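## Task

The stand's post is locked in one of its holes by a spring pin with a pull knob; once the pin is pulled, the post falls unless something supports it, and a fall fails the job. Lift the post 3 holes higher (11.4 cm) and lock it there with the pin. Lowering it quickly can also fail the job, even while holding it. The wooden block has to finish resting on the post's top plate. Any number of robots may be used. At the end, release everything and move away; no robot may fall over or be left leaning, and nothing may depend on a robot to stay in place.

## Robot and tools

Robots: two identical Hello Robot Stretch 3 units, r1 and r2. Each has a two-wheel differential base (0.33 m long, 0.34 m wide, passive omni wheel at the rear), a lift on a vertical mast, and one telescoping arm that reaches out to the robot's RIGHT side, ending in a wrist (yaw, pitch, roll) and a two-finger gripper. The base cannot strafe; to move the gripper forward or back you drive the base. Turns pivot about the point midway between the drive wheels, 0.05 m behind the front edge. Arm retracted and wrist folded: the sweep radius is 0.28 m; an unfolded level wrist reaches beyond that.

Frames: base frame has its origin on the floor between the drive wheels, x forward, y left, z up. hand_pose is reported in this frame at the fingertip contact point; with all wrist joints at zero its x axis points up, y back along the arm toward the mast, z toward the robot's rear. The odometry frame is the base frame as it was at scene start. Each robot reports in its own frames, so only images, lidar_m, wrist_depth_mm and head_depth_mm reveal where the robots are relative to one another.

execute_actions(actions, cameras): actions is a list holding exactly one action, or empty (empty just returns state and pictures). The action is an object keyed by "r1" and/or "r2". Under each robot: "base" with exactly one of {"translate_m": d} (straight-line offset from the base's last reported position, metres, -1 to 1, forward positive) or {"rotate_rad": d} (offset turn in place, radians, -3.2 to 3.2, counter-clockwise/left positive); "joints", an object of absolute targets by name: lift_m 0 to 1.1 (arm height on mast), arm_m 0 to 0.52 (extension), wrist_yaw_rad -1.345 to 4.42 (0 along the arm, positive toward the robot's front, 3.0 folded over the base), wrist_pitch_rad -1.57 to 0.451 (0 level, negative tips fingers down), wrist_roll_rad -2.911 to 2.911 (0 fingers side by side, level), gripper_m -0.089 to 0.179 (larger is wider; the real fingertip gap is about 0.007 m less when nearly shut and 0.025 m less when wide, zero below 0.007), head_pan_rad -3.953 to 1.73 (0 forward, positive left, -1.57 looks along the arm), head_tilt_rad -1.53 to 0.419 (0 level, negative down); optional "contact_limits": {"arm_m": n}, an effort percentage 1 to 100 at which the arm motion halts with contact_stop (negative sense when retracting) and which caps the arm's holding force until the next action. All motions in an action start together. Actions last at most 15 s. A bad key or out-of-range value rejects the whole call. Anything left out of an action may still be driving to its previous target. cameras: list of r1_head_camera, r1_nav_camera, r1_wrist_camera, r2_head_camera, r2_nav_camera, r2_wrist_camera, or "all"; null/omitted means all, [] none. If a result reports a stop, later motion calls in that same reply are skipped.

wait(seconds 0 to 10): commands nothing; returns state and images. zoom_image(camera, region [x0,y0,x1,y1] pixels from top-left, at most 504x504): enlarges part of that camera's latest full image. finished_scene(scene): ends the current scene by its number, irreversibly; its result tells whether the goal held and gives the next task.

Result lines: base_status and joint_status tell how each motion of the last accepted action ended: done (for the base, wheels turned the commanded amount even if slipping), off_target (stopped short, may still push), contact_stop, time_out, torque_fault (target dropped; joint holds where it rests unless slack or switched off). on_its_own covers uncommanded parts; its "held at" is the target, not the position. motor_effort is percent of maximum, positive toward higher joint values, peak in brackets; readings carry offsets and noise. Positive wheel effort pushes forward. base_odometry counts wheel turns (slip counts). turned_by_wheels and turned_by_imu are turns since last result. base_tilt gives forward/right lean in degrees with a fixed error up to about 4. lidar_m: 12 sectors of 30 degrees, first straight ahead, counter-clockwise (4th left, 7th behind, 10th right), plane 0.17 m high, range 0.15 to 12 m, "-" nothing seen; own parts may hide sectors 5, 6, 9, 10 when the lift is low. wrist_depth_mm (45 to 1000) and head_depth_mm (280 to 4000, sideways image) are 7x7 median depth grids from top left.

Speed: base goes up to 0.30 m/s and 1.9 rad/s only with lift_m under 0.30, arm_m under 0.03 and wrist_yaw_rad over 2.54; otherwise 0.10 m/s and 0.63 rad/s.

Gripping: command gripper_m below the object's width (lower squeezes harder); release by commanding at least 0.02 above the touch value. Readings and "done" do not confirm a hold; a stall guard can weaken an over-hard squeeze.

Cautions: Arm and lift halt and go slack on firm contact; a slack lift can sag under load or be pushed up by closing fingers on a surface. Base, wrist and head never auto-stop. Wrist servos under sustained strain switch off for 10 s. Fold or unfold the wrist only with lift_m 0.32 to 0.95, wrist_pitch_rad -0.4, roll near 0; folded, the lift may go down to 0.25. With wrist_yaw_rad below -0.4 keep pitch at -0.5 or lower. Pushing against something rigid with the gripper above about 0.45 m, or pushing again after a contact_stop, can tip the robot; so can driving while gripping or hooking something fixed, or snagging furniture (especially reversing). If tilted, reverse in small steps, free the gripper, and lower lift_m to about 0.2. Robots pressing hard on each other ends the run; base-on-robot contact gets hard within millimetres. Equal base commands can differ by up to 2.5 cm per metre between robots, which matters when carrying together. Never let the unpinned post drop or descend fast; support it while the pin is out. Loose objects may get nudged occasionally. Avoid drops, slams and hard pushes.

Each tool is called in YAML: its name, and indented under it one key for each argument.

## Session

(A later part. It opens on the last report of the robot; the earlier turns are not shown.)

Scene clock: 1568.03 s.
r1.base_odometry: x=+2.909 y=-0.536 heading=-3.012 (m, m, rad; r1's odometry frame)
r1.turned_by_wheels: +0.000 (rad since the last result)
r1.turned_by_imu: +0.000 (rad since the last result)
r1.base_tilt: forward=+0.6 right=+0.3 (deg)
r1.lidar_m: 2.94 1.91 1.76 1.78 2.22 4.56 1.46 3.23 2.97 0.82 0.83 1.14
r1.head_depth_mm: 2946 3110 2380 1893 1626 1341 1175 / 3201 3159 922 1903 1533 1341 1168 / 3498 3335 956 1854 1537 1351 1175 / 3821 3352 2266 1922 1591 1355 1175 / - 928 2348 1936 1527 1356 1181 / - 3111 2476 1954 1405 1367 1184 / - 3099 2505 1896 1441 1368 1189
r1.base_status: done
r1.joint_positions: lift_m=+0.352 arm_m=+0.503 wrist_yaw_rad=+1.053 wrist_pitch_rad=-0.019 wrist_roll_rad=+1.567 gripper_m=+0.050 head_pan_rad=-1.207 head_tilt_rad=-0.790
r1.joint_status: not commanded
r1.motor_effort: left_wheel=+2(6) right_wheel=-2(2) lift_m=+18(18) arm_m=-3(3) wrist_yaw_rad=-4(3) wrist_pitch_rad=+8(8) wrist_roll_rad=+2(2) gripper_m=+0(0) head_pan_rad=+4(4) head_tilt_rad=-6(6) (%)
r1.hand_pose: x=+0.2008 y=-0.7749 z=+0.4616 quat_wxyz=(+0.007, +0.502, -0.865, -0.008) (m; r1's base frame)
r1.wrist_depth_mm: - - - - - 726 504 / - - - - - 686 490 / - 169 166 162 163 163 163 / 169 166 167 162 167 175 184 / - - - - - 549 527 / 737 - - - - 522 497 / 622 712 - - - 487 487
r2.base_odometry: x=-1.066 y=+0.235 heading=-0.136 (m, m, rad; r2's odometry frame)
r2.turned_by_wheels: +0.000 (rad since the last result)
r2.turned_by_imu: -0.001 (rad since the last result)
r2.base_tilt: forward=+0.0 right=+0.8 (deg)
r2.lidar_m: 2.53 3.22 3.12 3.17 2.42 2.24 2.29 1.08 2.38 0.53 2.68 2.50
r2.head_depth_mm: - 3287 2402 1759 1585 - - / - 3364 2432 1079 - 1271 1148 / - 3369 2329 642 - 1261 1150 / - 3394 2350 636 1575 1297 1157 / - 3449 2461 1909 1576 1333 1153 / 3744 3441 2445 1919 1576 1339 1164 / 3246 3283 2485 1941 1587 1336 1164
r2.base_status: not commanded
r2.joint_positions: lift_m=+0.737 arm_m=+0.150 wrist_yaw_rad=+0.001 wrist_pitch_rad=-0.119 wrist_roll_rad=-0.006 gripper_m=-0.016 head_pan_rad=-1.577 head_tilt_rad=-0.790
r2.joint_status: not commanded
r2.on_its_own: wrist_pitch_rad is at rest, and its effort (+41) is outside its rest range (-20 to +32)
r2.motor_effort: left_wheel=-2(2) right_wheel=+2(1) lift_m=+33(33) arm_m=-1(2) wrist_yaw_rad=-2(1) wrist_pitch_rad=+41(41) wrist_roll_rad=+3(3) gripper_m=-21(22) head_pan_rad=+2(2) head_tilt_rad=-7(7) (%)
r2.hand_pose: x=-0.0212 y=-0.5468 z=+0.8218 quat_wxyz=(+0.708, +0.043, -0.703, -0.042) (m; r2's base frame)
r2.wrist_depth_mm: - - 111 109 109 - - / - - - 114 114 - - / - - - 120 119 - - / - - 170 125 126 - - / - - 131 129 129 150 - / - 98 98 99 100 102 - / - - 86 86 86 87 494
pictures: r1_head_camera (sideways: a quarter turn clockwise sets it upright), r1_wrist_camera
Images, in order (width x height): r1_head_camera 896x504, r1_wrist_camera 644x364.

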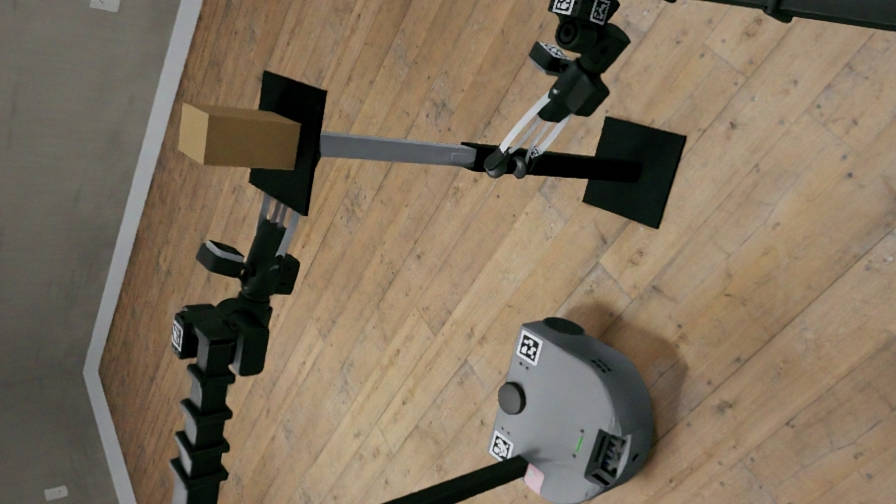

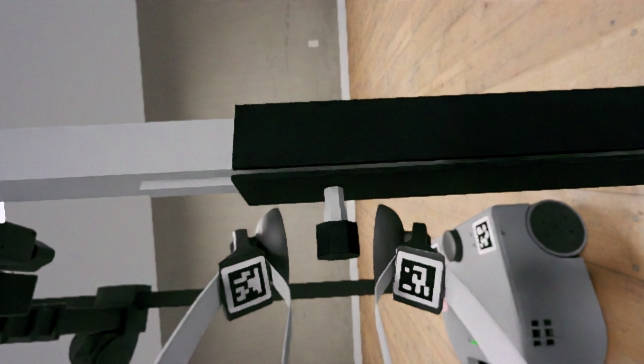

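execute_actions:
  actions:
    - {"r1": {"joints": {"arm_m": 0.507, "lift_m": 0.349}}}
  cameras: []

execute_actions:
  actions:
    - {"r1": {"joints": {"gripper_m": -0.025}}}
  cameras: ["r1_wrist_camera", "r1_head_camera"]

zoom_image:
  camera: "r1_wrist_camera"
  region: [240, 140, 440, 300]

Scene clock: 1581.80 s.
r1.base_odometry: x=+2.909 y=-0.536 heading=-3.012 (m, m, rad; r1's odometry frame)
r1.turned_by_wheels: +0.000 (rad since the last result)
r1.turned_by_imu: +0.000 (rad since the last result)
r1.base_tilt: forward=+0.6 right=+0.3 (deg)
r1.lidar_m: 2.92 1.90 1.77 1.78 2.22 4.56 1.46 3.21 2.97 0.82 0.83 1.14
r1.head_depth_mm: 2943 3095 2412 1892 1626 1336 1176 / 3205 3102 921 1899 1537 1338 1166 / 3470 3340 953 1867 1534 1353 1171 / 3825 3345 2271 1926 1589 1355 1175 / - 928 2366 1939 1522 1358 1177 / - 3076 2468 1945 1406 1366 1184 / - 3080 2494 1891 1451 1372 1186
r1.base_status: not commanded
r1.joint_positions: lift_m=+0.349 arm_m=+0.507 wrist_yaw_rad=+1.053 wrist_pitch_rad=-0.020 wrist_roll_rad=+1.567 gripper_m=+0.050 head_pan_rad=-1.207 head_tilt_rad=-0.790
r1.joint_status: all done
r1.motor_effort: left_wheel=+2(2) right_wheel=-2(2) lift_m=+18(18) arm_m=+4(5) wrist_yaw_rad=-4(4) wrist_pitch_rad=+8(8) wrist_roll_rad=+3(2) gripper_m=+0(0) head_pan_rad=+4(4) head_tilt_rad=-6(6) (%)
r1.hand_pose: x=+0.2008 y=-0.7783 z=+0.4585 quat_wxyz=(+0.007, +0.502, -0.865, -0.008) (m; r1's base frame)
r1.wrist_depth_mm: - - - - - 732 502 / - - - - - 738 481 / - 168 165 163 163 163 162 / 161 161 159 156 165 166 173 / - - - - - 540 512 / - - - - - 512 506 / 633 721 - - - 492 492
r2.base_odometry: x=-1.066 y=+0.235 heading=-0.136 (m, m, rad; r2's odometry frame)
r2.turned_by_wheels: +0.000 (rad since the last result)
r2.turned_by_imu: -0.001 (rad since the last result)
r2.base_tilt: forward=+0.0 right=+0.8 (deg)
r2.lidar_m: 2.53 3.22 3.12 3.16 2.43 2.24 2.29 1.08 2.37 0.53 2.68 2.49
r2.head_depth_mm: - 3273 2373 1764 1573 - - / - 3313 2400 1088 - 1268 1140 / - 3371 2297 644 - 1263 1155 / - 3318 2350 636 1570 1305 1153 / - 3338 2435 1902 1562 1334 1159 / 3768 3473 2469 1934 1568 1340 1161 / 3227 3315 2466 1933 1594 1344 1158
r2.base_status: not commanded
r2.joint_positions: lift_m=+0.737 arm_m=+0.150 wrist_yaw_rad=+0.001 wrist_pitch_rad=-0.119 wrist_roll_rad=-0.006 gripper_m=-0.016 head_pan_rad=-1.577 head_tilt_rad=-0.790
r2.joint_status: not commanded
r2.on_its_own: wrist_pitch_rad is at rest, and its effort (+41) is outside its rest range (-20 to +32)
r2.motor_effort: left_wheel=-2(2) right_wheel=+1(1) lift_m=+34(33) arm_m=-2(2) wrist_yaw_rad=-2(2) wrist_pitch_rad=+41(42) wrist_roll_rad=+3(3) gripper_m=-21(21) head_pan_rad=+2(2) head_tilt_rad=-7(7) (%)
r2.hand_pose: x=-0.0212 y=-0.5468 z=+0.8218 quat_wxyz=(+0.708, +0.043, -0.703, -0.042) (m; r2's base frame)
r2.wrist_depth_mm: - - 111 110 109 - - / - - - 114 114 - - / - - - 119 119 - - / - - 171 125 127 - - / - - 130 129 129 151 - / - 98 98 99 100 101 - / - - 86 86 86 87 498
pictures: none
No camera images: the call's "cameras" was empty. Leave "cameras" out to get every camera's image.

Scene clock: 1583.03 s.
r1.base_odometry: x=+2.909 y=-0.536 heading=-3.011 (m, m, rad; r1's odometry frame)
r1.turned_by_wheels: +0.000 (rad since the last result)
r1.turned_by_imu: +0.000 (rad since the last result)
r1.base_tilt: forward=+0.7 right=+0.3 (deg)
r1.lidar_m: 2.93 1.90 1.76 1.78 2.22 4.56 1.46 3.22 2.98 0.82 0.83 1.14
r1.head_depth_mm: 2938 3115 2395 1902 1625 1334 1172 / 3209 3113 922 1910 1531 1337 1164 / 3450 3343 950 1864 1536 1342 1171 / 3818 3377 2268 1927 1589 1355 1176 / - 924 2378 1938 1521 1358 1183 / - 2924 2506 1957 1407 1367 1187 / - 3101 2518 1894 1447 1366 1190
r1.base_status: not commanded
r1.joint_positions: lift_m=+0.349 arm_m=+0.507 wrist_yaw_rad=+1.050 wrist_pitch_rad=-0.022 wrist_roll_rad=+1.567 gripper_m=-0.024 head_pan_rad=-1.207 head_tilt_rad=-0.790
r1.joint_status: all done
r1.motor_effort: left_wheel=+4(5) right_wheel=-7(7) lift_m=+18(18) arm_m=+2(4) wrist_yaw_rad=+0(3) wrist_pitch_rad=+9(11) wrist_roll_rad=+2(2) gripper_m=-18(92) head_pan_rad=+4(4) head_tilt_rad=-5(6) (%)
r1.hand_pose: x=+0.2004 y=-0.7791 z=+0.4579 quat_wxyz=(+0.007, +0.501, -0.865, -0.009) (m; r1's base frame)
r1.wrist_depth_mm: - - - - - 736 499 / - - - - - 727 480 / - 168 165 163 163 162 163 / 162 161 161 156 166 164 172 / - - - 157 - 539 515 / - - - 767 781 521 500 / 624 - - - - 525 482
r2.base_odometry: x=-1.066 y=+0.235 heading=-0.136 (m, m, rad; r2's odometry frame)
r2.turned_by_wheels: +0.000 (rad since the last result)
r2.turned_by_imu: +0.000 (rad since the last result)
r2.base_tilt: forward=+0.1 right=+0.8 (deg)
r2.lidar_m: 2.53 3.19 3.12 3.16 2.42 2.24 2.29 1.08 2.38 0.53 2.68 2.49
r2.head_depth_mm: - 3312 2411 1772 1591 - - / - 3315 2422 1084 - 1274 1141 / - 3343 2331 642 - 1268 1148 / - 3377 2321 634 1559 1298 1153 / - 3432 2449 1920 1567 1332 1153 / 3775 3488 2484 1907 1570 1331 1160 / 3266 3307 2476 1909 1584 1341 1165
r2.base_status: not commanded
r2.joint_positions: lift_m=+0.737 arm_m=+0.150 wrist_yaw_rad=+0.001 wrist_pitch_rad=-0.119 wrist_roll_rad=-0.006 gripper_m=-0.016 head_pan_rad=-1.577 head_tilt_rad=-0.790
r2.joint_status: not commanded
r2.on_its_own: wrist_pitch_rad is at rest, and its effort (+41) is outside its rest range (-20 to +32)
r2.motor_effort: left_wheel=-2(2) right_wheel=+1(1) lift_m=+34(33) arm_m=-2(2) wrist_yaw_rad=-2(2) wrist_pitch_rad=+41(41) wrist_roll_rad=+3(3) gripper_m=-22(22) head_pan_rad=+2(2) head_tilt_rad=-7(6) (%)
r2.hand_pose: x=-0.0212 y=-0.5468 z=+0.8218 quat_wxyz=(+0.708, +0.043, -0.703, -0.042) (m; r2's base frame)
r2.wrist_depth_mm: - - 111 109 109 - - / - - - 114 114 - - / - - - 120 119 - - / - - 171 125 127 - - / - - 131 129 130 151 - / - 98 98 99 101 102 - / - - 86 86 86 87 498
pictures: r1_head_camera (sideways: a quarter turn clockwise sets it upright), r1_wrist_camera
Images, in order (width x height): r1_head_camera 896x504, r1_wrist_camera 644x364.

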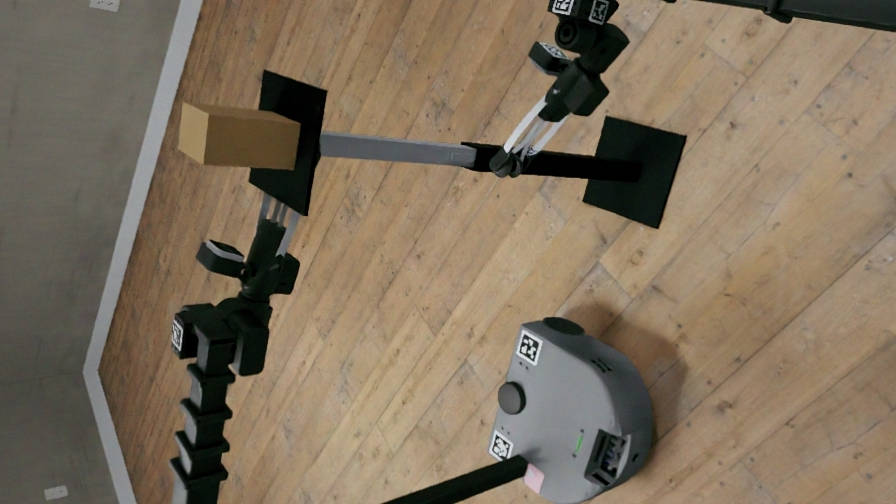

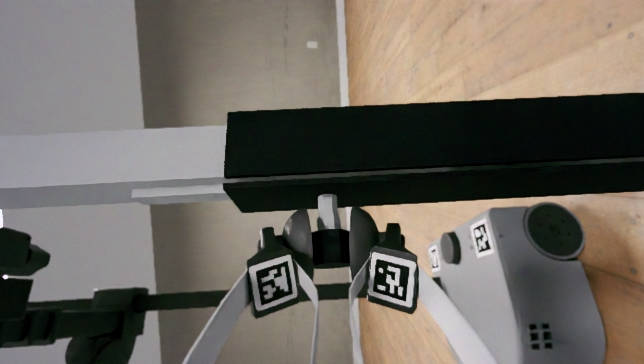

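Region (240, 140, 440, 300) of r1_wrist_camera's 644x364 image, scaled by 2.520; it fills the top 403 rows of this view, and the rest is white.

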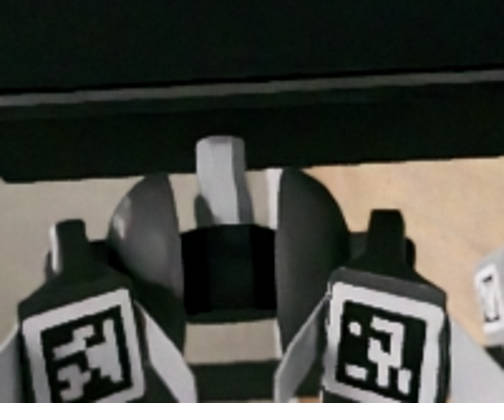

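execute_actions:
  actions:
    - {"r1": {"joints": {"arm_m": 0.500}}}
  cameras: ["r1_wrist_camera"]

zoom_image:
  camera: "r1_wrist_camera"
  region: [240, 140, 440, 300]

Scene clock: 1593.40 s.
r1.base_odometry: x=+2.909 y=-0.536 heading=-3.012 (m, m, rad; r1's odometry frame)
r1.turned_by_wheels: +0.000 (rad since the last result)
r1.turned_by_imu: -0.001 (rad since the last result)
r1.base_tilt: forward=+0.6 right=+0.3 (deg)
r1.lidar_m: 2.93 1.90 1.76 1.78 2.23 4.55 1.46 3.24 2.97 0.82 0.83 1.14
r1.head_depth_mm: 2930 3108 2401 1893 1632 1338 1175 / 3217 3117 921 1902 1564 1340 1167 / 3475 3283 958 1868 1536 1345 1172 / 3812 3350 2273 1927 1585 1354 1170 / - 930 2363 1930 1512 1361 1176 / - 3086 2495 1948 1408 1365 1185 / - 3112 2505 1898 1446 1367 1185
r1.base_status: not commanded
r1.joint_positions: lift_m=+0.349 arm_m=+0.500 wrist_yaw_rad=+1.035 wrist_pitch_rad=-0.022 wrist_roll_rad=+1.567 gripper_m=-0.024 head_pan_rad=-1.207 head_tilt_rad=-0.790
r1.joint_status: all done
r1.on_its_own: wrist_yaw_rad is at rest, and its effort (+20) is outside its rest range (-12 to +12)
r1.motor_effort: left_wheel=+3(6) right_wheel=-3(7) lift_m=+18(18) arm_m=-5(4) wrist_yaw_rad=+20(20) wrist_pitch_rad=+9(9) wrist_roll_rad=+2(2) gripper_m=-18(18) head_pan_rad=+4(3) head_tilt_rad=-6(6) (%)
r1.hand_pose: x=+0.1984 y=-0.7760 z=+0.4579 quat_wxyz=(+0.007, +0.495, -0.869, -0.009) (m; r1's base frame)
r1.wrist_depth_mm: - - - - - 715 500 / - - - - - 717 473 / - 172 169 166 167 167 167 / 165 165 165 166 166 173 180 / - - - 162 - 554 512 / - - - - 760 525 505 / 575 772 - - - 534 488
r2.base_odometry: x=-1.066 y=+0.235 heading=-0.136 (m, m, rad; r2's odometry frame)
r2.turned_by_wheels: +0.000 (rad since the last result)
r2.turned_by_imu: -0.001 (rad since the last result)
r2.base_tilt: forward=+0.0 right=+0.8 (deg)
r2.lidar_m: 2.52 3.21 3.12 3.15 2.42 2.24 2.29 1.08 2.38 0.53 2.68 2.50
r2.head_depth_mm: - 3304 2418 1777 1591 - - / - 3331 2395 1083 - 1268 1146 / - 3325 2293 645 - 1269 1151 / - 3392 2359 637 1566 1307 1156 / - 3350 2462 1902 1578 1335 1157 / 3742 3427 2466 1939 1578 1341 1157 / 3259 3272 2460 1923 1581 1339 1163
r2.base_status: not commanded
r2.joint_positions: lift_m=+0.737 arm_m=+0.150 wrist_yaw_rad=+0.001 wrist_pitch_rad=-0.119 wrist_roll_rad=-0.006 gripper_m=-0.016 head_pan_rad=-1.577 head_tilt_rad=-0.790
r2.joint_status: not commanded
r2.on_its_own: wrist_pitch_rad is at rest, and its effort (+41) is outside its rest range (-20 to +32)
r2.motor_effort: left_wheel=-2(2) right_wheel=+2(1) lift_m=+33(33) arm_m=-2(2) wrist_yaw_rad=-1(1) wrist_pitch_rad=+41(41) wrist_roll_rad=+3(3) gripper_m=-22(22) head_pan_rad=+2(3) head_tilt_rad=-7(6) (%)
r2.hand_pose: x=-0.0212 y=-0.5468 z=+0.8218 quat_wxyz=(+0.708, +0.043, -0.703, -0.042) (m; r2's base frame)
r2.wrist_depth_mm: - - 111 109 109 - - / - - - 114 114 - - / - - - 119 119 - - / - - 171 126 126 - - / - - 131 129 129 151 - / - 98 98 99 100 101 - / - - 86 86 86 87 499
pictures: r1_wrist_camera
Images, in order (width x height): r1_wrist_camera 644x364.

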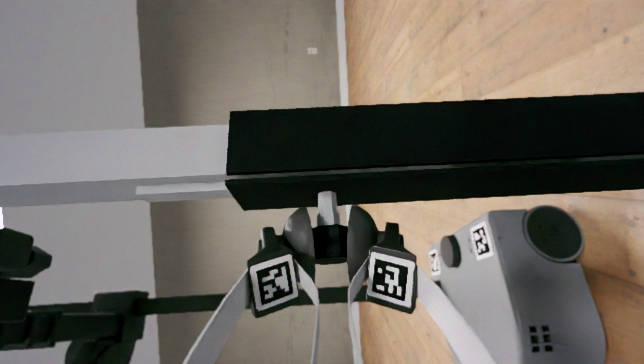

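Region (240, 140, 440, 300) of r1_wrist_camera's 644x364 image, scaled by 2.520; it fills the top 403 rows of this view, and the rest is white.

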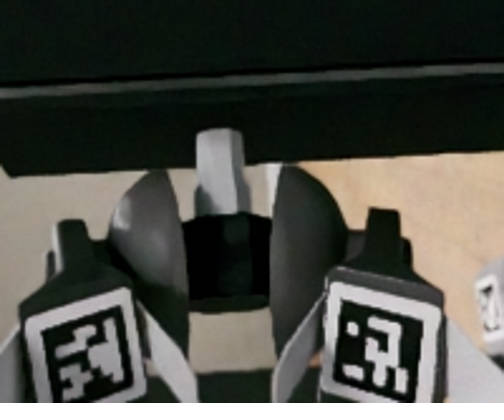

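execute_actions:
  actions:
    - {"r1": {"joints": {"gripper_m": 0.045, "arm_m": 0.40}}}
  cameras: []

execute_actions:
  actions:
    - {"r1": {"base": {"rotate_rad": 0.5}, "joints": {"wrist_roll_rad": 0.0, "wrist_yaw_rad": 1.05, "lift_m": 0.351}}}
  cameras: ["r1_head_camera"]

Scene clock: 1715.37 s.
r1.base_odometry: x=+2.909 y=-0.536 heading=-3.012 (m, m, rad; r1's odometry frame)
r1.turned_by_wheels: +0.000 (rad since the last result)
r1.turned_by_imu: +0.000 (rad since the last result)
r1.base_tilt: forward=+0.6 right=+0.3 (deg)
r1.lidar_m: 2.92 1.91 1.76 1.78 2.22 4.54 1.46 3.23 2.97 0.82 0.83 1.14
r1.head_depth_mm: 2936 3097 2397 1893 1610 1303 1174 / 3184 3147 919 1910 1614 1316 1165 / 3437 3306 954 1865 1495 1344 1171 / 3850 3352 2276 1925 1589 1356 1174 / - 927 2344 1929 1526 1354 1181 / - 3097 2485 1944 1410 1366 1182 / - 3097 2495 1906 1443 1366 1188
r1.base_status: not commanded
r1.joint_positions: lift_m=+0.349 arm_m=+0.400 wrist_yaw_rad=+1.048 wrist_pitch_rad=-0.022 wrist_roll_rad=+1.568 gripper_m=+0.045 head_pan_rad=-1.207 head_tilt_rad=-0.790
r1.joint_status: all done
r1.motor_effort: left_wheel=+1(2) right_wheel=-1(4) lift_m=+18(18) arm_m=-3(6) wrist_yaw_rad=+2(29) wrist_pitch_rad=+9(9) wrist_roll_rad=+2(2) gripper_m=+0(80) head_pan_rad=+3(3) head_tilt_rad=-6(6) (%)
r1.hand_pose: x=+0.2001 y=-0.6729 z=+0.4579 quat_wxyz=(+0.007, +0.500, -0.866, -0.009) (m; r1's base frame)
r1.wrist_depth_mm: 199 199 199 195 199 203 208 / - - - - - 718 492 / - - - - - 738 514 / 449 - - - - 575 509 / 567 - - - 747 537 513 / - 772 - - - 530 521 / - - - - - 670 529
r2.base_odometry: x=-1.066 y=+0.235 heading=-0.136 (m, m, rad; r2's odometry frame)
r2.turned_by_wheels: +0.000 (rad since the last result)
r2.turned_by_imu: -0.001 (rad since the last result)
r2.base_tilt: forward=+0.1 right=+0.8 (deg)
r2.lidar_m: 2.53 3.21 3.12 3.19 2.42 2.24 2.29 1.08 2.37 0.53 2.68 2.49
r2.head_depth_mm: - 3335 2394 1090 1550 - - / - 3351 2413 1871 - 1267 1146 / - 3318 2309 644 - 1269 1149 / - 3370 2361 634 1562 1304 1150 / - 3448 2468 1918 1577 1336 1158 / 3757 3421 2473 1910 1571 1338 1160 / 3265 3237 2477 1941 1580 1332 1167
r2.base_status: not commanded
r2.joint_positions: lift_m=+0.737 arm_m=+0.150 wrist_yaw_rad=+0.001 wrist_pitch_rad=-0.119 wrist_roll_rad=-0.006 gripper_m=-0.016 head_pan_rad=-1.577 head_tilt_rad=-0.790
r2.joint_status: not commanded
r2.on_its_own: wrist_pitch_rad is at rest, and its effort (+41) is outside its rest range (-20 to +32)
r2.motor_effort: left_wheel=-2(2) right_wheel=+1(1) lift_m=+33(33) arm_m=-2(2) wrist_yaw_rad=-2(2) wrist_pitch_rad=+41(41) wrist_roll_rad=+3(3) gripper_m=-21(22) head_pan_rad=+3(2) head_tilt_rad=-7(6) (%)
r2.hand_pose: x=-0.0212 y=-0.5468 z=+0.8218 quat_wxyz=(+0.708, +0.043, -0.703, -0.042) (m; r2's base frame)
r2.wrist_depth_mm: - - 112 110 109 - - / - - - 114 114 - - / - - - 120 119 - - / - - 172 125 126 - - / - - 130 129 129 150 - / - 97 99 100 100 102 - / - - 85 86 86 87 505
pictures: none
No camera images: the call's "cameras" was empty. Leave "cameras" out to get every camera's image.

Scene clock: 1717.23 s.
r1.base_odometry: x=+2.909 y=-0.536 heading=-2.512 (m, m, rad; r1's odometry frame)
r1.turned_by_wheels: +0.500 (rad since the last result)
r1.turned_by_imu: +0.501 (rad since the last result)
r1.base_tilt: forward=+0.7 right=+0.3 (deg)
r1.lidar_m: 1.90 1.76 1.78 2.19 4.36 1.46 3.27 2.97 0.82 0.83 1.14 3.01
r1.head_depth_mm: - 2837 2390 1891 1603 1312 1176 / - 2836 2427 1902 1490 1324 1166 / 3902 2887 2350 1854 1461 1349 1172 / 1001 967 2372 1872 1509 1353 1175 / 3813 3369 2455 1944 1604 1358 1181 / 3696 3416 2491 1947 1600 1367 1185 / 3577 3437 2479 1966 1610 1370 1185
r1.base_status: done
r1.joint_positions: lift_m=+0.351 arm_m=+0.400 wrist_yaw_rad=+1.048 wrist_pitch_rad=-0.022 wrist_roll_rad=+0.007 gripper_m=+0.045 head_pan_rad=-1.207 head_tilt_rad=-0.790
r1.joint_status: all done
r1.motor_effort: left_wheel=-2(6) right_wheel=+2(6) lift_m=+25(24) arm_m=-3(3) wrist_yaw_rad=+2(3) wrist_pitch_rad=+9(9) wrist_roll_rad=-4(8) gripper_m=+0(0) head_pan_rad=+3(4) head_tilt_rad=-6(6) (%)
r1.hand_pose: x=+0.2001 y=-0.6729 z=+0.4598 quat_wxyz=(+0.614, +0.362, -0.610, +0.346) (m; r1's base frame)
r1.wrist_depth_mm: - - - - - - - / - - - - - - - / - - - - - - - / - - - - - - - / - - - - - - - / - - - 940 - 631 877 / 812 767 732 718 519 485 662
r2.base_odometry: x=-1.066 y=+0.235 heading=-0.136 (m, m, rad; r2's odometry frame)
r2.turned_by_wheels: +0.000 (rad since the last result)
r2.turned_by_imu: -0.001 (rad since the last result)
r2.base_tilt: forward=+0.0 right=+0.8 (deg)
r2.lidar_m: 2.52 3.22 3.12 3.16 2.43 2.23 2.29 1.08 2.37 0.53 2.68 2.49
r2.head_depth_mm: - 3280 2396 1872 1588 - - / - 3296 2404 1880 - 1269 1146 / - 3312 2353 642 - 1272 1144 / - 3380 2360 636 1554 1303 1152 / - 3383 2443 1914 1568 1333 1158 / 3735 3428 2470 1927 1574 1330 1157 / 3256 3326 2475 1934 1578 1336 1159
r2.base_status: not commanded
r2.joint_positions: lift_m=+0.737 arm_m=+0.150 wrist_yaw_rad=+0.001 wrist_pitch_rad=-0.119 wrist_roll_rad=-0.006 gripper_m=-0.016 head_pan_rad=-1.577 head_tilt_rad=-0.790
r2.joint_status: not commanded
r2.on_its_own: wrist_pitch_rad is at rest, and its effort (+41) is outside its rest range (-20 to +32)
r2.motor_effort: left_wheel=-2(2) right_wheel=+1(1) lift_m=+34(33) arm_m=-2(2) wrist_yaw_rad=-2(2) wrist_pitch_rad=+41(41) wrist_roll_rad=+3(3) gripper_m=-22(21) head_pan_rad=+3(2) head_tilt_rad=-6(7) (%)
r2.hand_pose: x=-0.0212 y=-0.5468 z=+0.8218 quat_wxyz=(+0.708, +0.043, -0.703, -0.042) (m; r2's base frame)
r2.wrist_depth_mm: - - 111 109 109 - - / - - - 114 114 - - / - - - 120 119 - - / - - 171 125 126 - - / - - 131 129 129 151 - / - 97 98 99 100 101 - / - - 86 86 86 87 -
pictures: r1_head_camera (sideways: a quarter turn clockwise sets it upright)
Images, in order (width x height): r1_head_camera 896x504.

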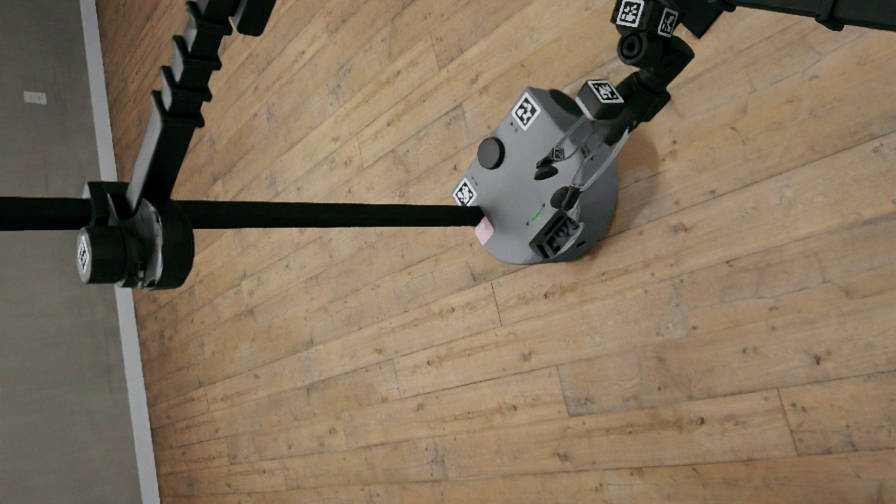

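execute_actions:
  actions:
    - {"r1": {"base": {"translate_m": -0.457}}}
  cameras: ["r1_head_camera", "r1_wrist_camera"]

execute_actions:
  actions:
    - {"r1": {"joints": {"arm_m": 0.478}}}
  cameras: ["r1_head_camera", "r1_wrist_camera"]

Scene clock: 1729.80 s.
r1.base_odometry: x=+3.279 y=-0.267 heading=-2.512 (m, m, rad; r1's odometry frame)
r1.turned_by_wheels: +0.000 (rad since the last result)
r1.turned_by_imu: -0.002 (rad since the last result)
r1.base_tilt: forward=+0.6 right=+0.3 (deg)
r1.lidar_m: 2.33 2.12 2.13 2.63 2.32 1.09 2.89 2.62 2.64 0.84 0.82 3.63
r1.head_depth_mm: - 3279 2397 1911 1613 1310 1176 / - 3260 2250 1901 1617 1332 1167 / - 2991 930 1755 1480 1345 1175 / - 1006 2376 1920 1587 1354 1176 / - 1009 2464 1690 1570 1359 1178 / 3911 2927 2304 1694 1567 1364 1183 / 1137 2985 2509 1959 1605 1365 1189
r1.base_status: done
r1.joint_positions: lift_m=+0.351 arm_m=+0.400 wrist_yaw_rad=+1.048 wrist_pitch_rad=-0.022 wrist_roll_rad=+0.007 gripper_m=+0.045 head_pan_rad=-1.207 head_tilt_rad=-0.790
r1.joint_status: not commanded
r1.motor_effort: left_wheel=-2(7) right_wheel=+3(4) lift_m=+25(24) arm_m=-3(3) wrist_yaw_rad=+2(2) wrist_pitch_rad=+9(9) wrist_roll_rad=-4(4) gripper_m=+0(0) head_pan_rad=+3(4) head_tilt_rad=-5(4) (%)
r1.hand_pose: x=+0.2001 y=-0.6729 z=+0.4598 quat_wxyz=(+0.614, +0.362, -0.610, +0.346) (m; r1's base frame)
r1.wrist_depth_mm: - - - - - - - / - - - - - - - / - - - - - - - / - - - - 258 - - / - - - 916 263 - - / - - - 707 - 840 867 / 794 791 734 697 645 722 688
r2.base_odometry: x=-1.066 y=+0.235 heading=-0.136 (m, m, rad; r2's odometry frame)
r2.turned_by_wheels: +0.000 (rad since the last result)
r2.turned_by_imu: -0.002 (rad since the last result)
r2.base_tilt: forward=+0.0 right=+0.8 (deg)
r2.lidar_m: 2.53 3.20 3.11 3.16 2.42 2.23 2.29 2.91 1.27 0.53 2.68 2.50
r2.head_depth_mm: - 3344 2364 1643 1542 - - / - 3322 2421 1880 - 1264 1140 / - 3357 2325 643 - 1269 1150 / - 3356 2352 636 1548 1305 1152 / - 3400 2435 1913 1565 1333 1159 / 3766 3469 2473 1927 1577 1327 1161 / 3250 3341 2481 1933 1594 1346 1161
r2.base_status: not commanded
r2.joint_positions: lift_m=+0.737 arm_m=+0.150 wrist_yaw_rad=+0.001 wrist_pitch_rad=-0.119 wrist_roll_rad=-0.006 gripper_m=-0.016 head_pan_rad=-1.577 head_tilt_rad=-0.790
r2.joint_status: not commanded
r2.on_its_own: wrist_pitch_rad is at rest, and its effort (+41) is outside its rest range (-20 to +32)
r2.motor_effort: left_wheel=-2(2) right_wheel=+1(1) lift_m=+33(33) arm_m=-3(3) wrist_yaw_rad=-1(1) wrist_pitch_rad=+41(41) wrist_roll_rad=+3(3) gripper_m=-22(21) head_pan_rad=+2(2) head_tilt_rad=-7(7) (%)
r2.hand_pose: x=-0.0212 y=-0.5468 z=+0.8218 quat_wxyz=(+0.708, +0.043, -0.703, -0.042) (m; r2's base frame)
r2.wrist_depth_mm: - - 111 110 109 - - / - - - 114 114 - - / - - - 119 119 - - / - - 170 125 126 - - / - - 131 129 128 150 - / - 98 98 99 100 101 - / - - 86 86 86 87 963
pictures: r1_head_camera (sideways: a quarter turn clockwise sets it upright), r1_wrist_camera
Images, in order (width x height): r1_head_camera 896x504, r1_wrist_camera 644x364.

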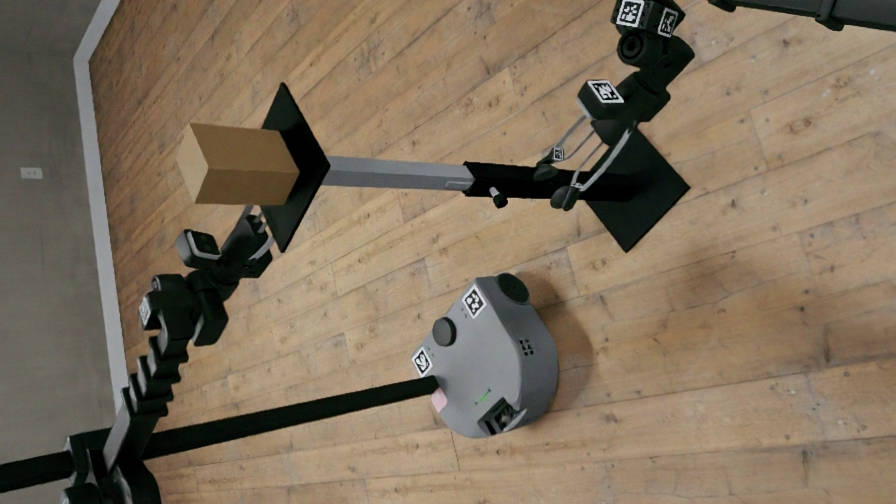

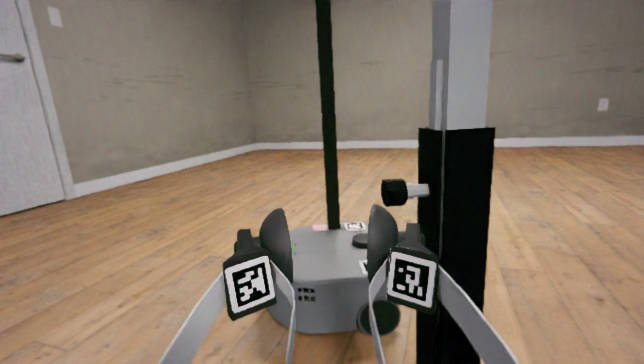

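Scene clock: 1731.57 s.
r1.base_odometry: x=+3.279 y=-0.267 heading=-2.512 (m, m, rad; r1's odometry frame)
r1.turned_by_wheels: +0.000 (rad since the last result)
r1.turned_by_imu: +0.000 (rad since the last result)
r1.base_tilt: forward=+0.6 right=+0.3 (deg)
r1.lidar_m: 2.33 2.12 2.13 2.62 2.32 1.09 2.88 2.63 2.65 0.84 0.82 3.63
r1.head_depth_mm: - 3263 2391 1901 1648 1336 1162 / - 3311 2237 1908 1535 1341 1169 / - 3025 932 1759 1496 1348 1172 / - 1009 2358 1922 1592 1358 1177 / - 1007 2469 1695 1573 1359 1179 / 3927 2930 2299 1698 1564 1363 1183 / 1136 2977 2496 1953 1613 1366 1185
r1.base_status: not commanded
r1.joint_positions: lift_m=+0.351 arm_m=+0.478 wrist_yaw_rad=+1.048 wrist_pitch_rad=-0.022 wrist_roll_rad=+0.007 gripper_m=+0.045 head_pan_rad=-1.207 head_tilt_rad=-0.790
r1.joint_status: all done
r1.motor_effort: left_wheel=-3(2) right_wheel=+2(2) lift_m=+24(24) arm_m=+4(4) wrist_yaw_rad=+2(2) wrist_pitch_rad=+9(9) wrist_roll_rad=-4(4) gripper_m=+0(0) head_pan_rad=+4(4) head_tilt_rad=-6(5) (%)
r1.hand_pose: x=+0.2001 y=-0.7504 z=+0.4598 quat_wxyz=(+0.614, +0.362, -0.610, +0.346) (m; r1's base frame)
r1.wrist_depth_mm: - - - - - - - / - - - - - - - / - - - - - - - / - - - - 206 - - / - - - 796 - - - / - - - 669 - 899 861 / 799 791 703 667 234 703 696
r2.base_odometry: x=-1.066 y=+0.235 heading=-0.136 (m, m, rad; r2's odometry frame)
r2.turned_by_wheels: +0.000 (rad since the last result)
r2.turned_by_imu: +0.000 (rad since the last result)
r2.base_tilt: forward=+0.0 right=+0.8 (deg)
r2.lidar_m: 2.53 3.21 3.13 3.18 2.42 2.23 2.29 2.90 1.26 0.53 2.68 2.49
r2.head_depth_mm: - 3319 2379 1644 1550 - - / - 3293 2409 1893 - 1259 1146 / - 3372 2344 643 - 1261 1152 / - 3378 2341 635 1554 1296 1155 / - 3370 2463 1924 1562 1336 1151 / 3766 3412 2465 1941 1564 1335 1159 / 3271 3258 2486 1934 1581 1342 1159
r2.base_status: not commanded
r2.joint_positions: lift_m=+0.737 arm_m=+0.150 wrist_yaw_rad=+0.001 wrist_pitch_rad=-0.119 wrist_roll_rad=-0.006 gripper_m=-0.016 head_pan_rad=-1.577 head_tilt_rad=-0.790
r2.joint_status: not commanded
r2.on_its_own: wrist_pitch_rad is at rest, and its effort (+41) is outside its rest range (-20 to +32)
r2.motor_effort: left_wheel=-2(2) right_wheel=+2(1) lift_m=+33(33) arm_m=-2(2) wrist_yaw_rad=-2(2) wrist_pitch_rad=+41(41) wrist_roll_rad=+3(3) gripper_m=-21(22) head_pan_rad=+2(2) head_tilt_rad=-7(6) (%)
r2.hand_pose: x=-0.0212 y=-0.5468 z=+0.8218 quat_wxyz=(+0.708, +0.043, -0.703, -0.042) (m; r2's base frame)
r2.wrist_depth_mm: - - 111 110 109 - - / - - - 114 114 - - / - - - 119 120 - - / - - 171 125 126 - - / - - 131 129 129 151 - / - 98 98 99 100 102 - / - - 86 86 86 87 943
pictures: r1_head_camera (sideways: a quarter turn clockwise sets it upright), r1_wrist_camera
Images, in order (width x height): r1_head_camera 896x504, r1_wrist_camera 644x364.

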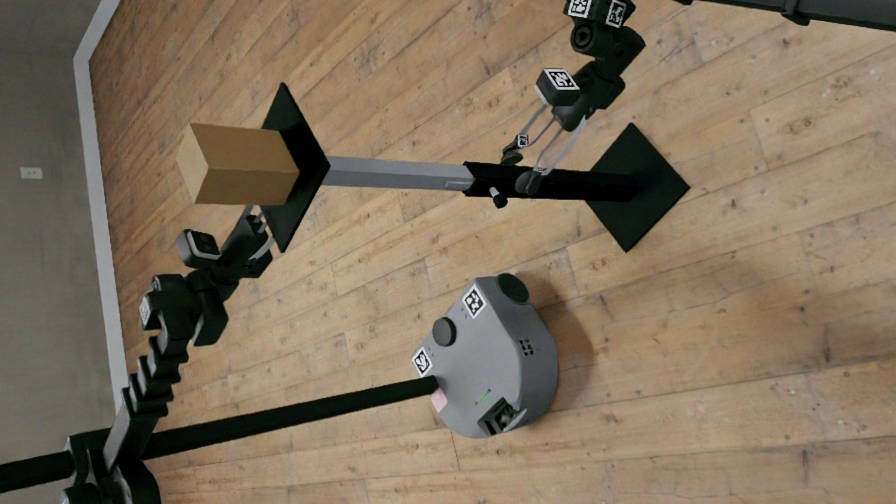

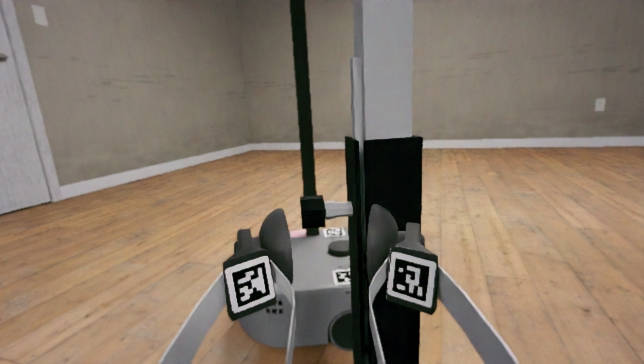

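zoom_image:
  camera: "r1_wrist_camera"
  region: [240, 120, 440, 280]

Region (240, 120, 440, 280) of r1_wrist_camera's 644x364 image, scaled by 2.520; it fills the top 403 rows of this view, and the rest is white.

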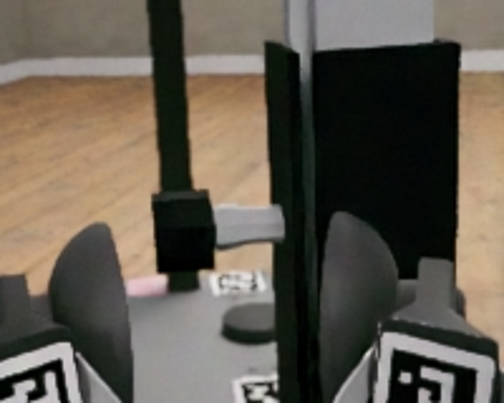

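execute_actions:
  actions:
    - {"r1": {"base": {"translate_m": 0.020}, "joints": {"arm_m": 0.475, "gripper_m": 0.033}}}
  cameras: ["r1_head_camera", "r1_wrist_camera"]

zoom_image:
  camera: "r1_wrist_camera"
  region: [240, 120, 440, 280]

zoom_image:
  camera: "r1_head_camera"
  region: [440, 110, 600, 230]

Scene clock: 1764.97 s.
r1.base_odometry: x=+3.263 y=-0.278 heading=-2.512 (m, m, rad; r1's odometry frame)
r1.turned_by_wheels: +0.000 (rad since the last result)
r1.turned_by_imu: +0.000 (rad since the last result)
r1.base_tilt: forward=+0.6 right=+0.3 (deg)
r1.lidar_m: 2.30 2.11 2.12 2.61 2.33 1.11 2.90 2.64 2.66 0.82 0.82 3.59
r1.head_depth_mm: - 3251 2383 1896 1656 1342 1165 / - 3115 2251 1905 1540 1344 1167 / - 3313 938 1805 1503 1348 1170 / - 992 2364 1922 1590 1353 1176 / - 2892 2469 1700 1557 1357 1178 / 3882 1366 2306 1664 1560 1355 1184 / 1120 3080 2506 1956 1605 1366 1187
r1.base_status: done
r1.joint_positions: lift_m=+0.351 arm_m=+0.475 wrist_yaw_rad=+1.048 wrist_pitch_rad=-0.022 wrist_roll_rad=+0.007 gripper_m=+0.033 head_pan_rad=-1.207 head_tilt_rad=-0.790
r1.joint_status: all done
r1.motor_effort: left_wheel=-2(4) right_wheel=+2(5) lift_m=+24(24) arm_m=-3(4) wrist_yaw_rad=+3(3) wrist_pitch_rad=+9(10) wrist_roll_rad=-4(4) gripper_m=+0(52) head_pan_rad=+4(4) head_tilt_rad=-5(5) (%)
r1.hand_pose: x=+0.2001 y=-0.7479 z=+0.4598 quat_wxyz=(+0.614, +0.362, -0.610, +0.346) (m; r1's base frame)
r1.wrist_depth_mm: - - - - 175 - - / - - - - 181 - - / - - - - 185 - - / - - - - 190 - - / - - - 782 195 - - / - - - 656 219 901 853 / 795 784 702 667 213 705 673
r2.base_odometry: x=-1.066 y=+0.235 heading=-0.136 (m, m, rad; r2's odometry frame)
r2.turned_by_wheels: +0.000 (rad since the last result)
r2.turned_by_imu: -0.001 (rad since the last result)
r2.base_tilt: forward=+0.0 right=+0.8 (deg)
r2.lidar_m: 2.52 3.18 3.11 3.17 2.42 2.23 2.29 2.91 1.26 0.53 2.68 2.50
r2.head_depth_mm: - 3267 2370 1649 1537 - - / - 3333 2410 1836 - 1263 1146 / - 3318 2317 643 - 1265 1152 / - 3373 2349 636 1561 1307 1149 / - 3441 2454 1919 1580 1327 1153 / 3741 3412 2465 1912 1577 1334 1153 / 3265 3299 2455 1941 1592 1336 1161
r2.base_status: not commanded
r2.joint_positions: lift_m=+0.737 arm_m=+0.150 wrist_yaw_rad=+0.001 wrist_pitch_rad=-0.119 wrist_roll_rad=-0.006 gripper_m=-0.016 head_pan_rad=-1.577 head_tilt_rad=-0.790
r2.joint_status: not commanded
r2.on_its_own: wrist_pitch_rad is at rest, and its effort (+41) is outside its rest range (-20 to +32)
r2.motor_effort: left_wheel=-2(2) right_wheel=+1(1) lift_m=+33(33) arm_m=-2(2) wrist_yaw_rad=-1(2) wrist_pitch_rad=+41(41) wrist_roll_rad=+3(3) gripper_m=-22(21) head_pan_rad=+2(3) head_tilt_rad=-7(7) (%)
r2.hand_pose: x=-0.0212 y=-0.5468 z=+0.8218 quat_wxyz=(+0.708, +0.043, -0.703, -0.042) (m; r2's base frame)
r2.wrist_depth_mm: - - 111 110 109 - - / - - - 115 114 - - / - - - 120 119 - - / - - 171 125 127 - - / - - 131 129 129 150 - / - 98 98 99 100 102 - / - - 86 86 86 87 948
pictures: r1_head_camera (sideways: a quarter turn clockwise sets it upright), r1_wrist_camera
Images, in order (width x height): r1_head_camera 896x504, r1_wrist_camera 644x364.

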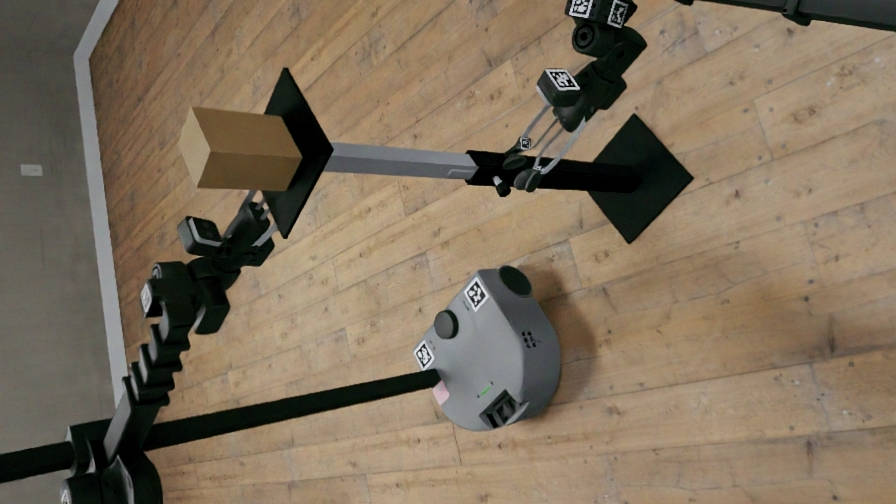

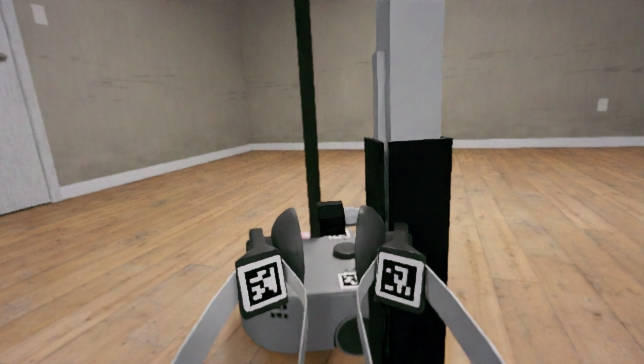

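Region (240, 120, 440, 280) of r1_wrist_camera's 644x364 image, scaled by 2.520; it fills the top 403 rows of this view, and the rest is white.

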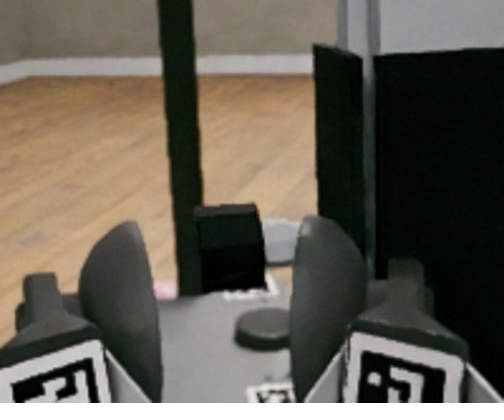

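Region (440, 110, 600, 230) of r1_head_camera's 896x504 image, scaled by 3.150, with more detail than that image has; it fills the top 378 rows of this view, and the rest is white.

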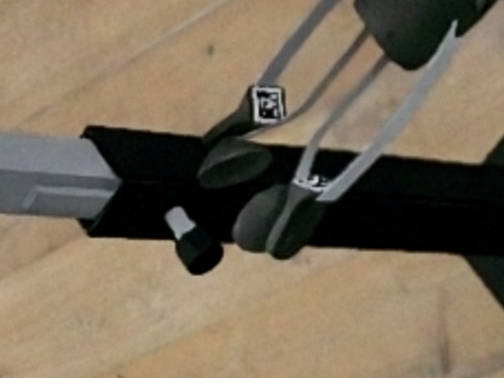

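execute_actions:
  actions:
    - {"r1": {"base": {"translate_m": 0.017}, "joints": {"arm_m": 0.483}}}
  cameras: ["r1_head_camera", "r1_wrist_camera"]

zoom_image:
  camera: "r1_wrist_camera"
  region: [240, 120, 440, 280]

zoom_image:
  camera: "r1_head_camera"
  region: [440, 110, 600, 230]

Scene clock: 1787.17 s.
r1.base_odometry: x=+3.249 y=-0.288 heading=-2.512 (m, m, rad; r1's odometry frame)
r1.turned_by_wheels: +0.000 (rad since the last result)
r1.turned_by_imu: +0.000 (rad since the last result)
r1.base_tilt: forward=+0.6 right=+0.2 (deg)
r1.lidar_m: 2.29 2.09 2.11 2.59 2.35 1.12 2.92 2.66 2.68 0.81 0.83 3.56
r1.head_depth_mm: - 3246 2391 1889 1648 1331 1167 / - 3129 949 1901 1536 1340 1166 / - 3326 964 1814 1495 1348 1173 / - 983 2344 1930 1593 1357 1174 / - 2913 2479 1692 1561 1360 1174 / 3845 1343 2303 1697 1566 1356 1182 / 1104 3091 2498 1957 1610 1373 1186
r1.base_status: done
r1.joint_positions: lift_m=+0.351 arm_m=+0.483 wrist_yaw_rad=+1.048 wrist_pitch_rad=-0.022 wrist_roll_rad=+0.007 gripper_m=+0.033 head_pan_rad=-1.207 head_tilt_rad=-0.790
r1.joint_status: all done
r1.motor_effort: left_wheel=-2(3) right_wheel=+3(6) lift_m=+24(24) arm_m=+4(4) wrist_yaw_rad=+3(2) wrist_pitch_rad=+9(9) wrist_roll_rad=-4(4) gripper_m=-1(0) head_pan_rad=+4(4) head_tilt_rad=-5(6) (%)
r1.hand_pose: x=+0.2001 y=-0.7554 z=+0.4598 quat_wxyz=(+0.614, +0.362, -0.610, +0.346) (m; r1's base frame)
r1.wrist_depth_mm: - - - - 157 - - / - - - - 162 - - / - - - - 168 - - / - - - - 170 - - / - - - 192 175 - - / - - - 635 183 855 847 / 790 773 693 638 193 703 684
r2.base_odometry: x=-1.066 y=+0.235 heading=-0.136 (m, m, rad; r2's odometry frame)
r2.turned_by_wheels: +0.000 (rad since the last result)
r2.turned_by_imu: -0.001 (rad since the last result)
r2.base_tilt: forward=+0.1 right=+0.8 (deg)
r2.lidar_m: 2.52 3.21 3.12 3.17 2.43 2.23 2.29 2.90 1.25 0.53 2.69 2.49
r2.head_depth_mm: - 3280 2380 1662 1548 - - / - 3337 2412 1815 - 1271 1141 / - 3377 2326 644 - 1261 1149 / - 3377 2370 635 1571 1298 1156 / - 3402 2471 1896 1574 1331 1153 / 3764 3425 2487 1915 1580 1340 1159 / 3260 3275 2475 1944 1577 1348 1164
r2.base_status: not commanded
r2.joint_positions: lift_m=+0.737 arm_m=+0.150 wrist_yaw_rad=+0.001 wrist_pitch_rad=-0.119 wrist_roll_rad=-0.006 gripper_m=-0.016 head_pan_rad=-1.577 head_tilt_rad=-0.790
r2.joint_status: not commanded
r2.on_its_own: wrist_pitch_rad is at rest, and its effort (+41) is outside its rest range (-20 to +32)
r2.motor_effort: left_wheel=-2(2) right_wheel=+1(1) lift_m=+33(33) arm_m=-2(2) wrist_yaw_rad=-2(1) wrist_pitch_rad=+41(41) wrist_roll_rad=+3(3) gripper_m=-22(22) head_pan_rad=+2(2) head_tilt_rad=-6(6) (%)
r2.hand_pose: x=-0.0212 y=-0.5468 z=+0.8218 quat_wxyz=(+0.708, +0.043, -0.703, -0.042) (m; r2's base frame)
r2.wrist_depth_mm: - - 111 109 109 - - / - - - 114 114 - - / - - - 119 120 - - / - - 171 125 126 - - / - - 131 129 129 150 920 / - 97 98 99 100 101 - / - - 85 86 86 87 962
pictures: r1_head_camera (sideways: a quarter turn clockwise sets it upright), r1_wrist_camera
Images, in order (width x height): r1_head_camera 896x504, r1_wrist_camera 644x364.

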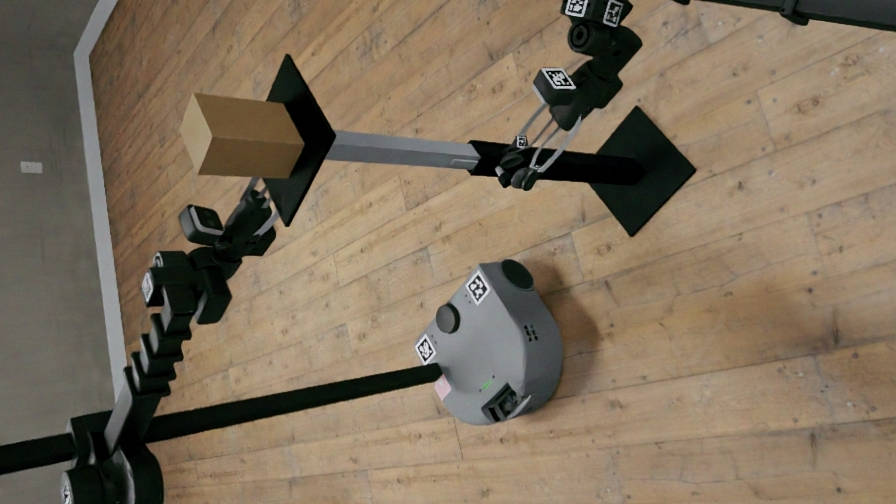

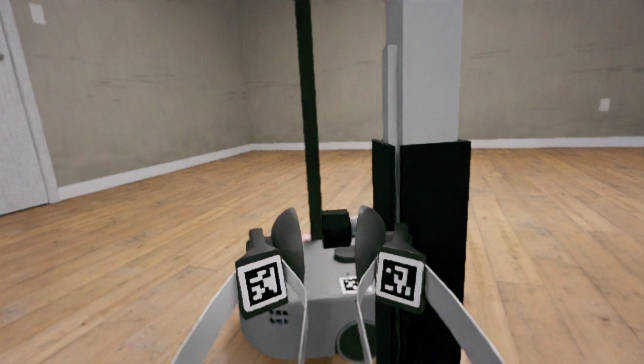

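Region (240, 120, 440, 280) of r1_wrist_camera's 644x364 image, scaled by 2.520; it fills the top 403 rows of this view, and the rest is white.

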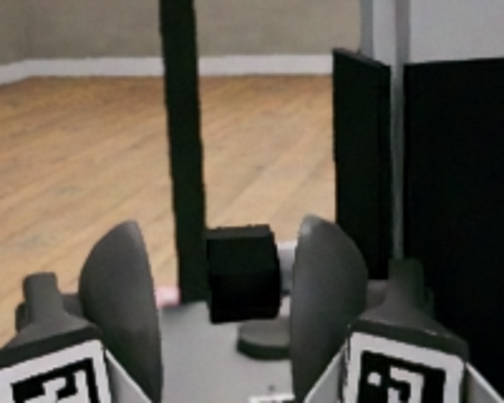

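Region (440, 110, 600, 230) of r1_head_camera's 896x504 image, scaled by 3.150, with more detail than that image has; it fills the top 378 rows of this view, and the rest is white.

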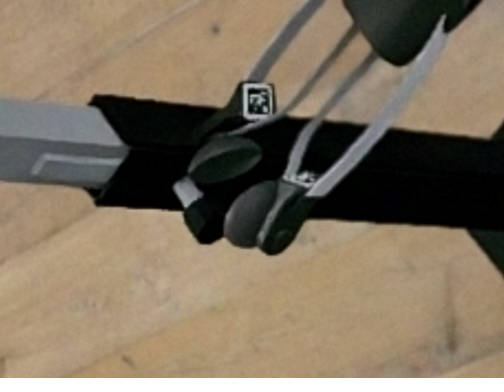

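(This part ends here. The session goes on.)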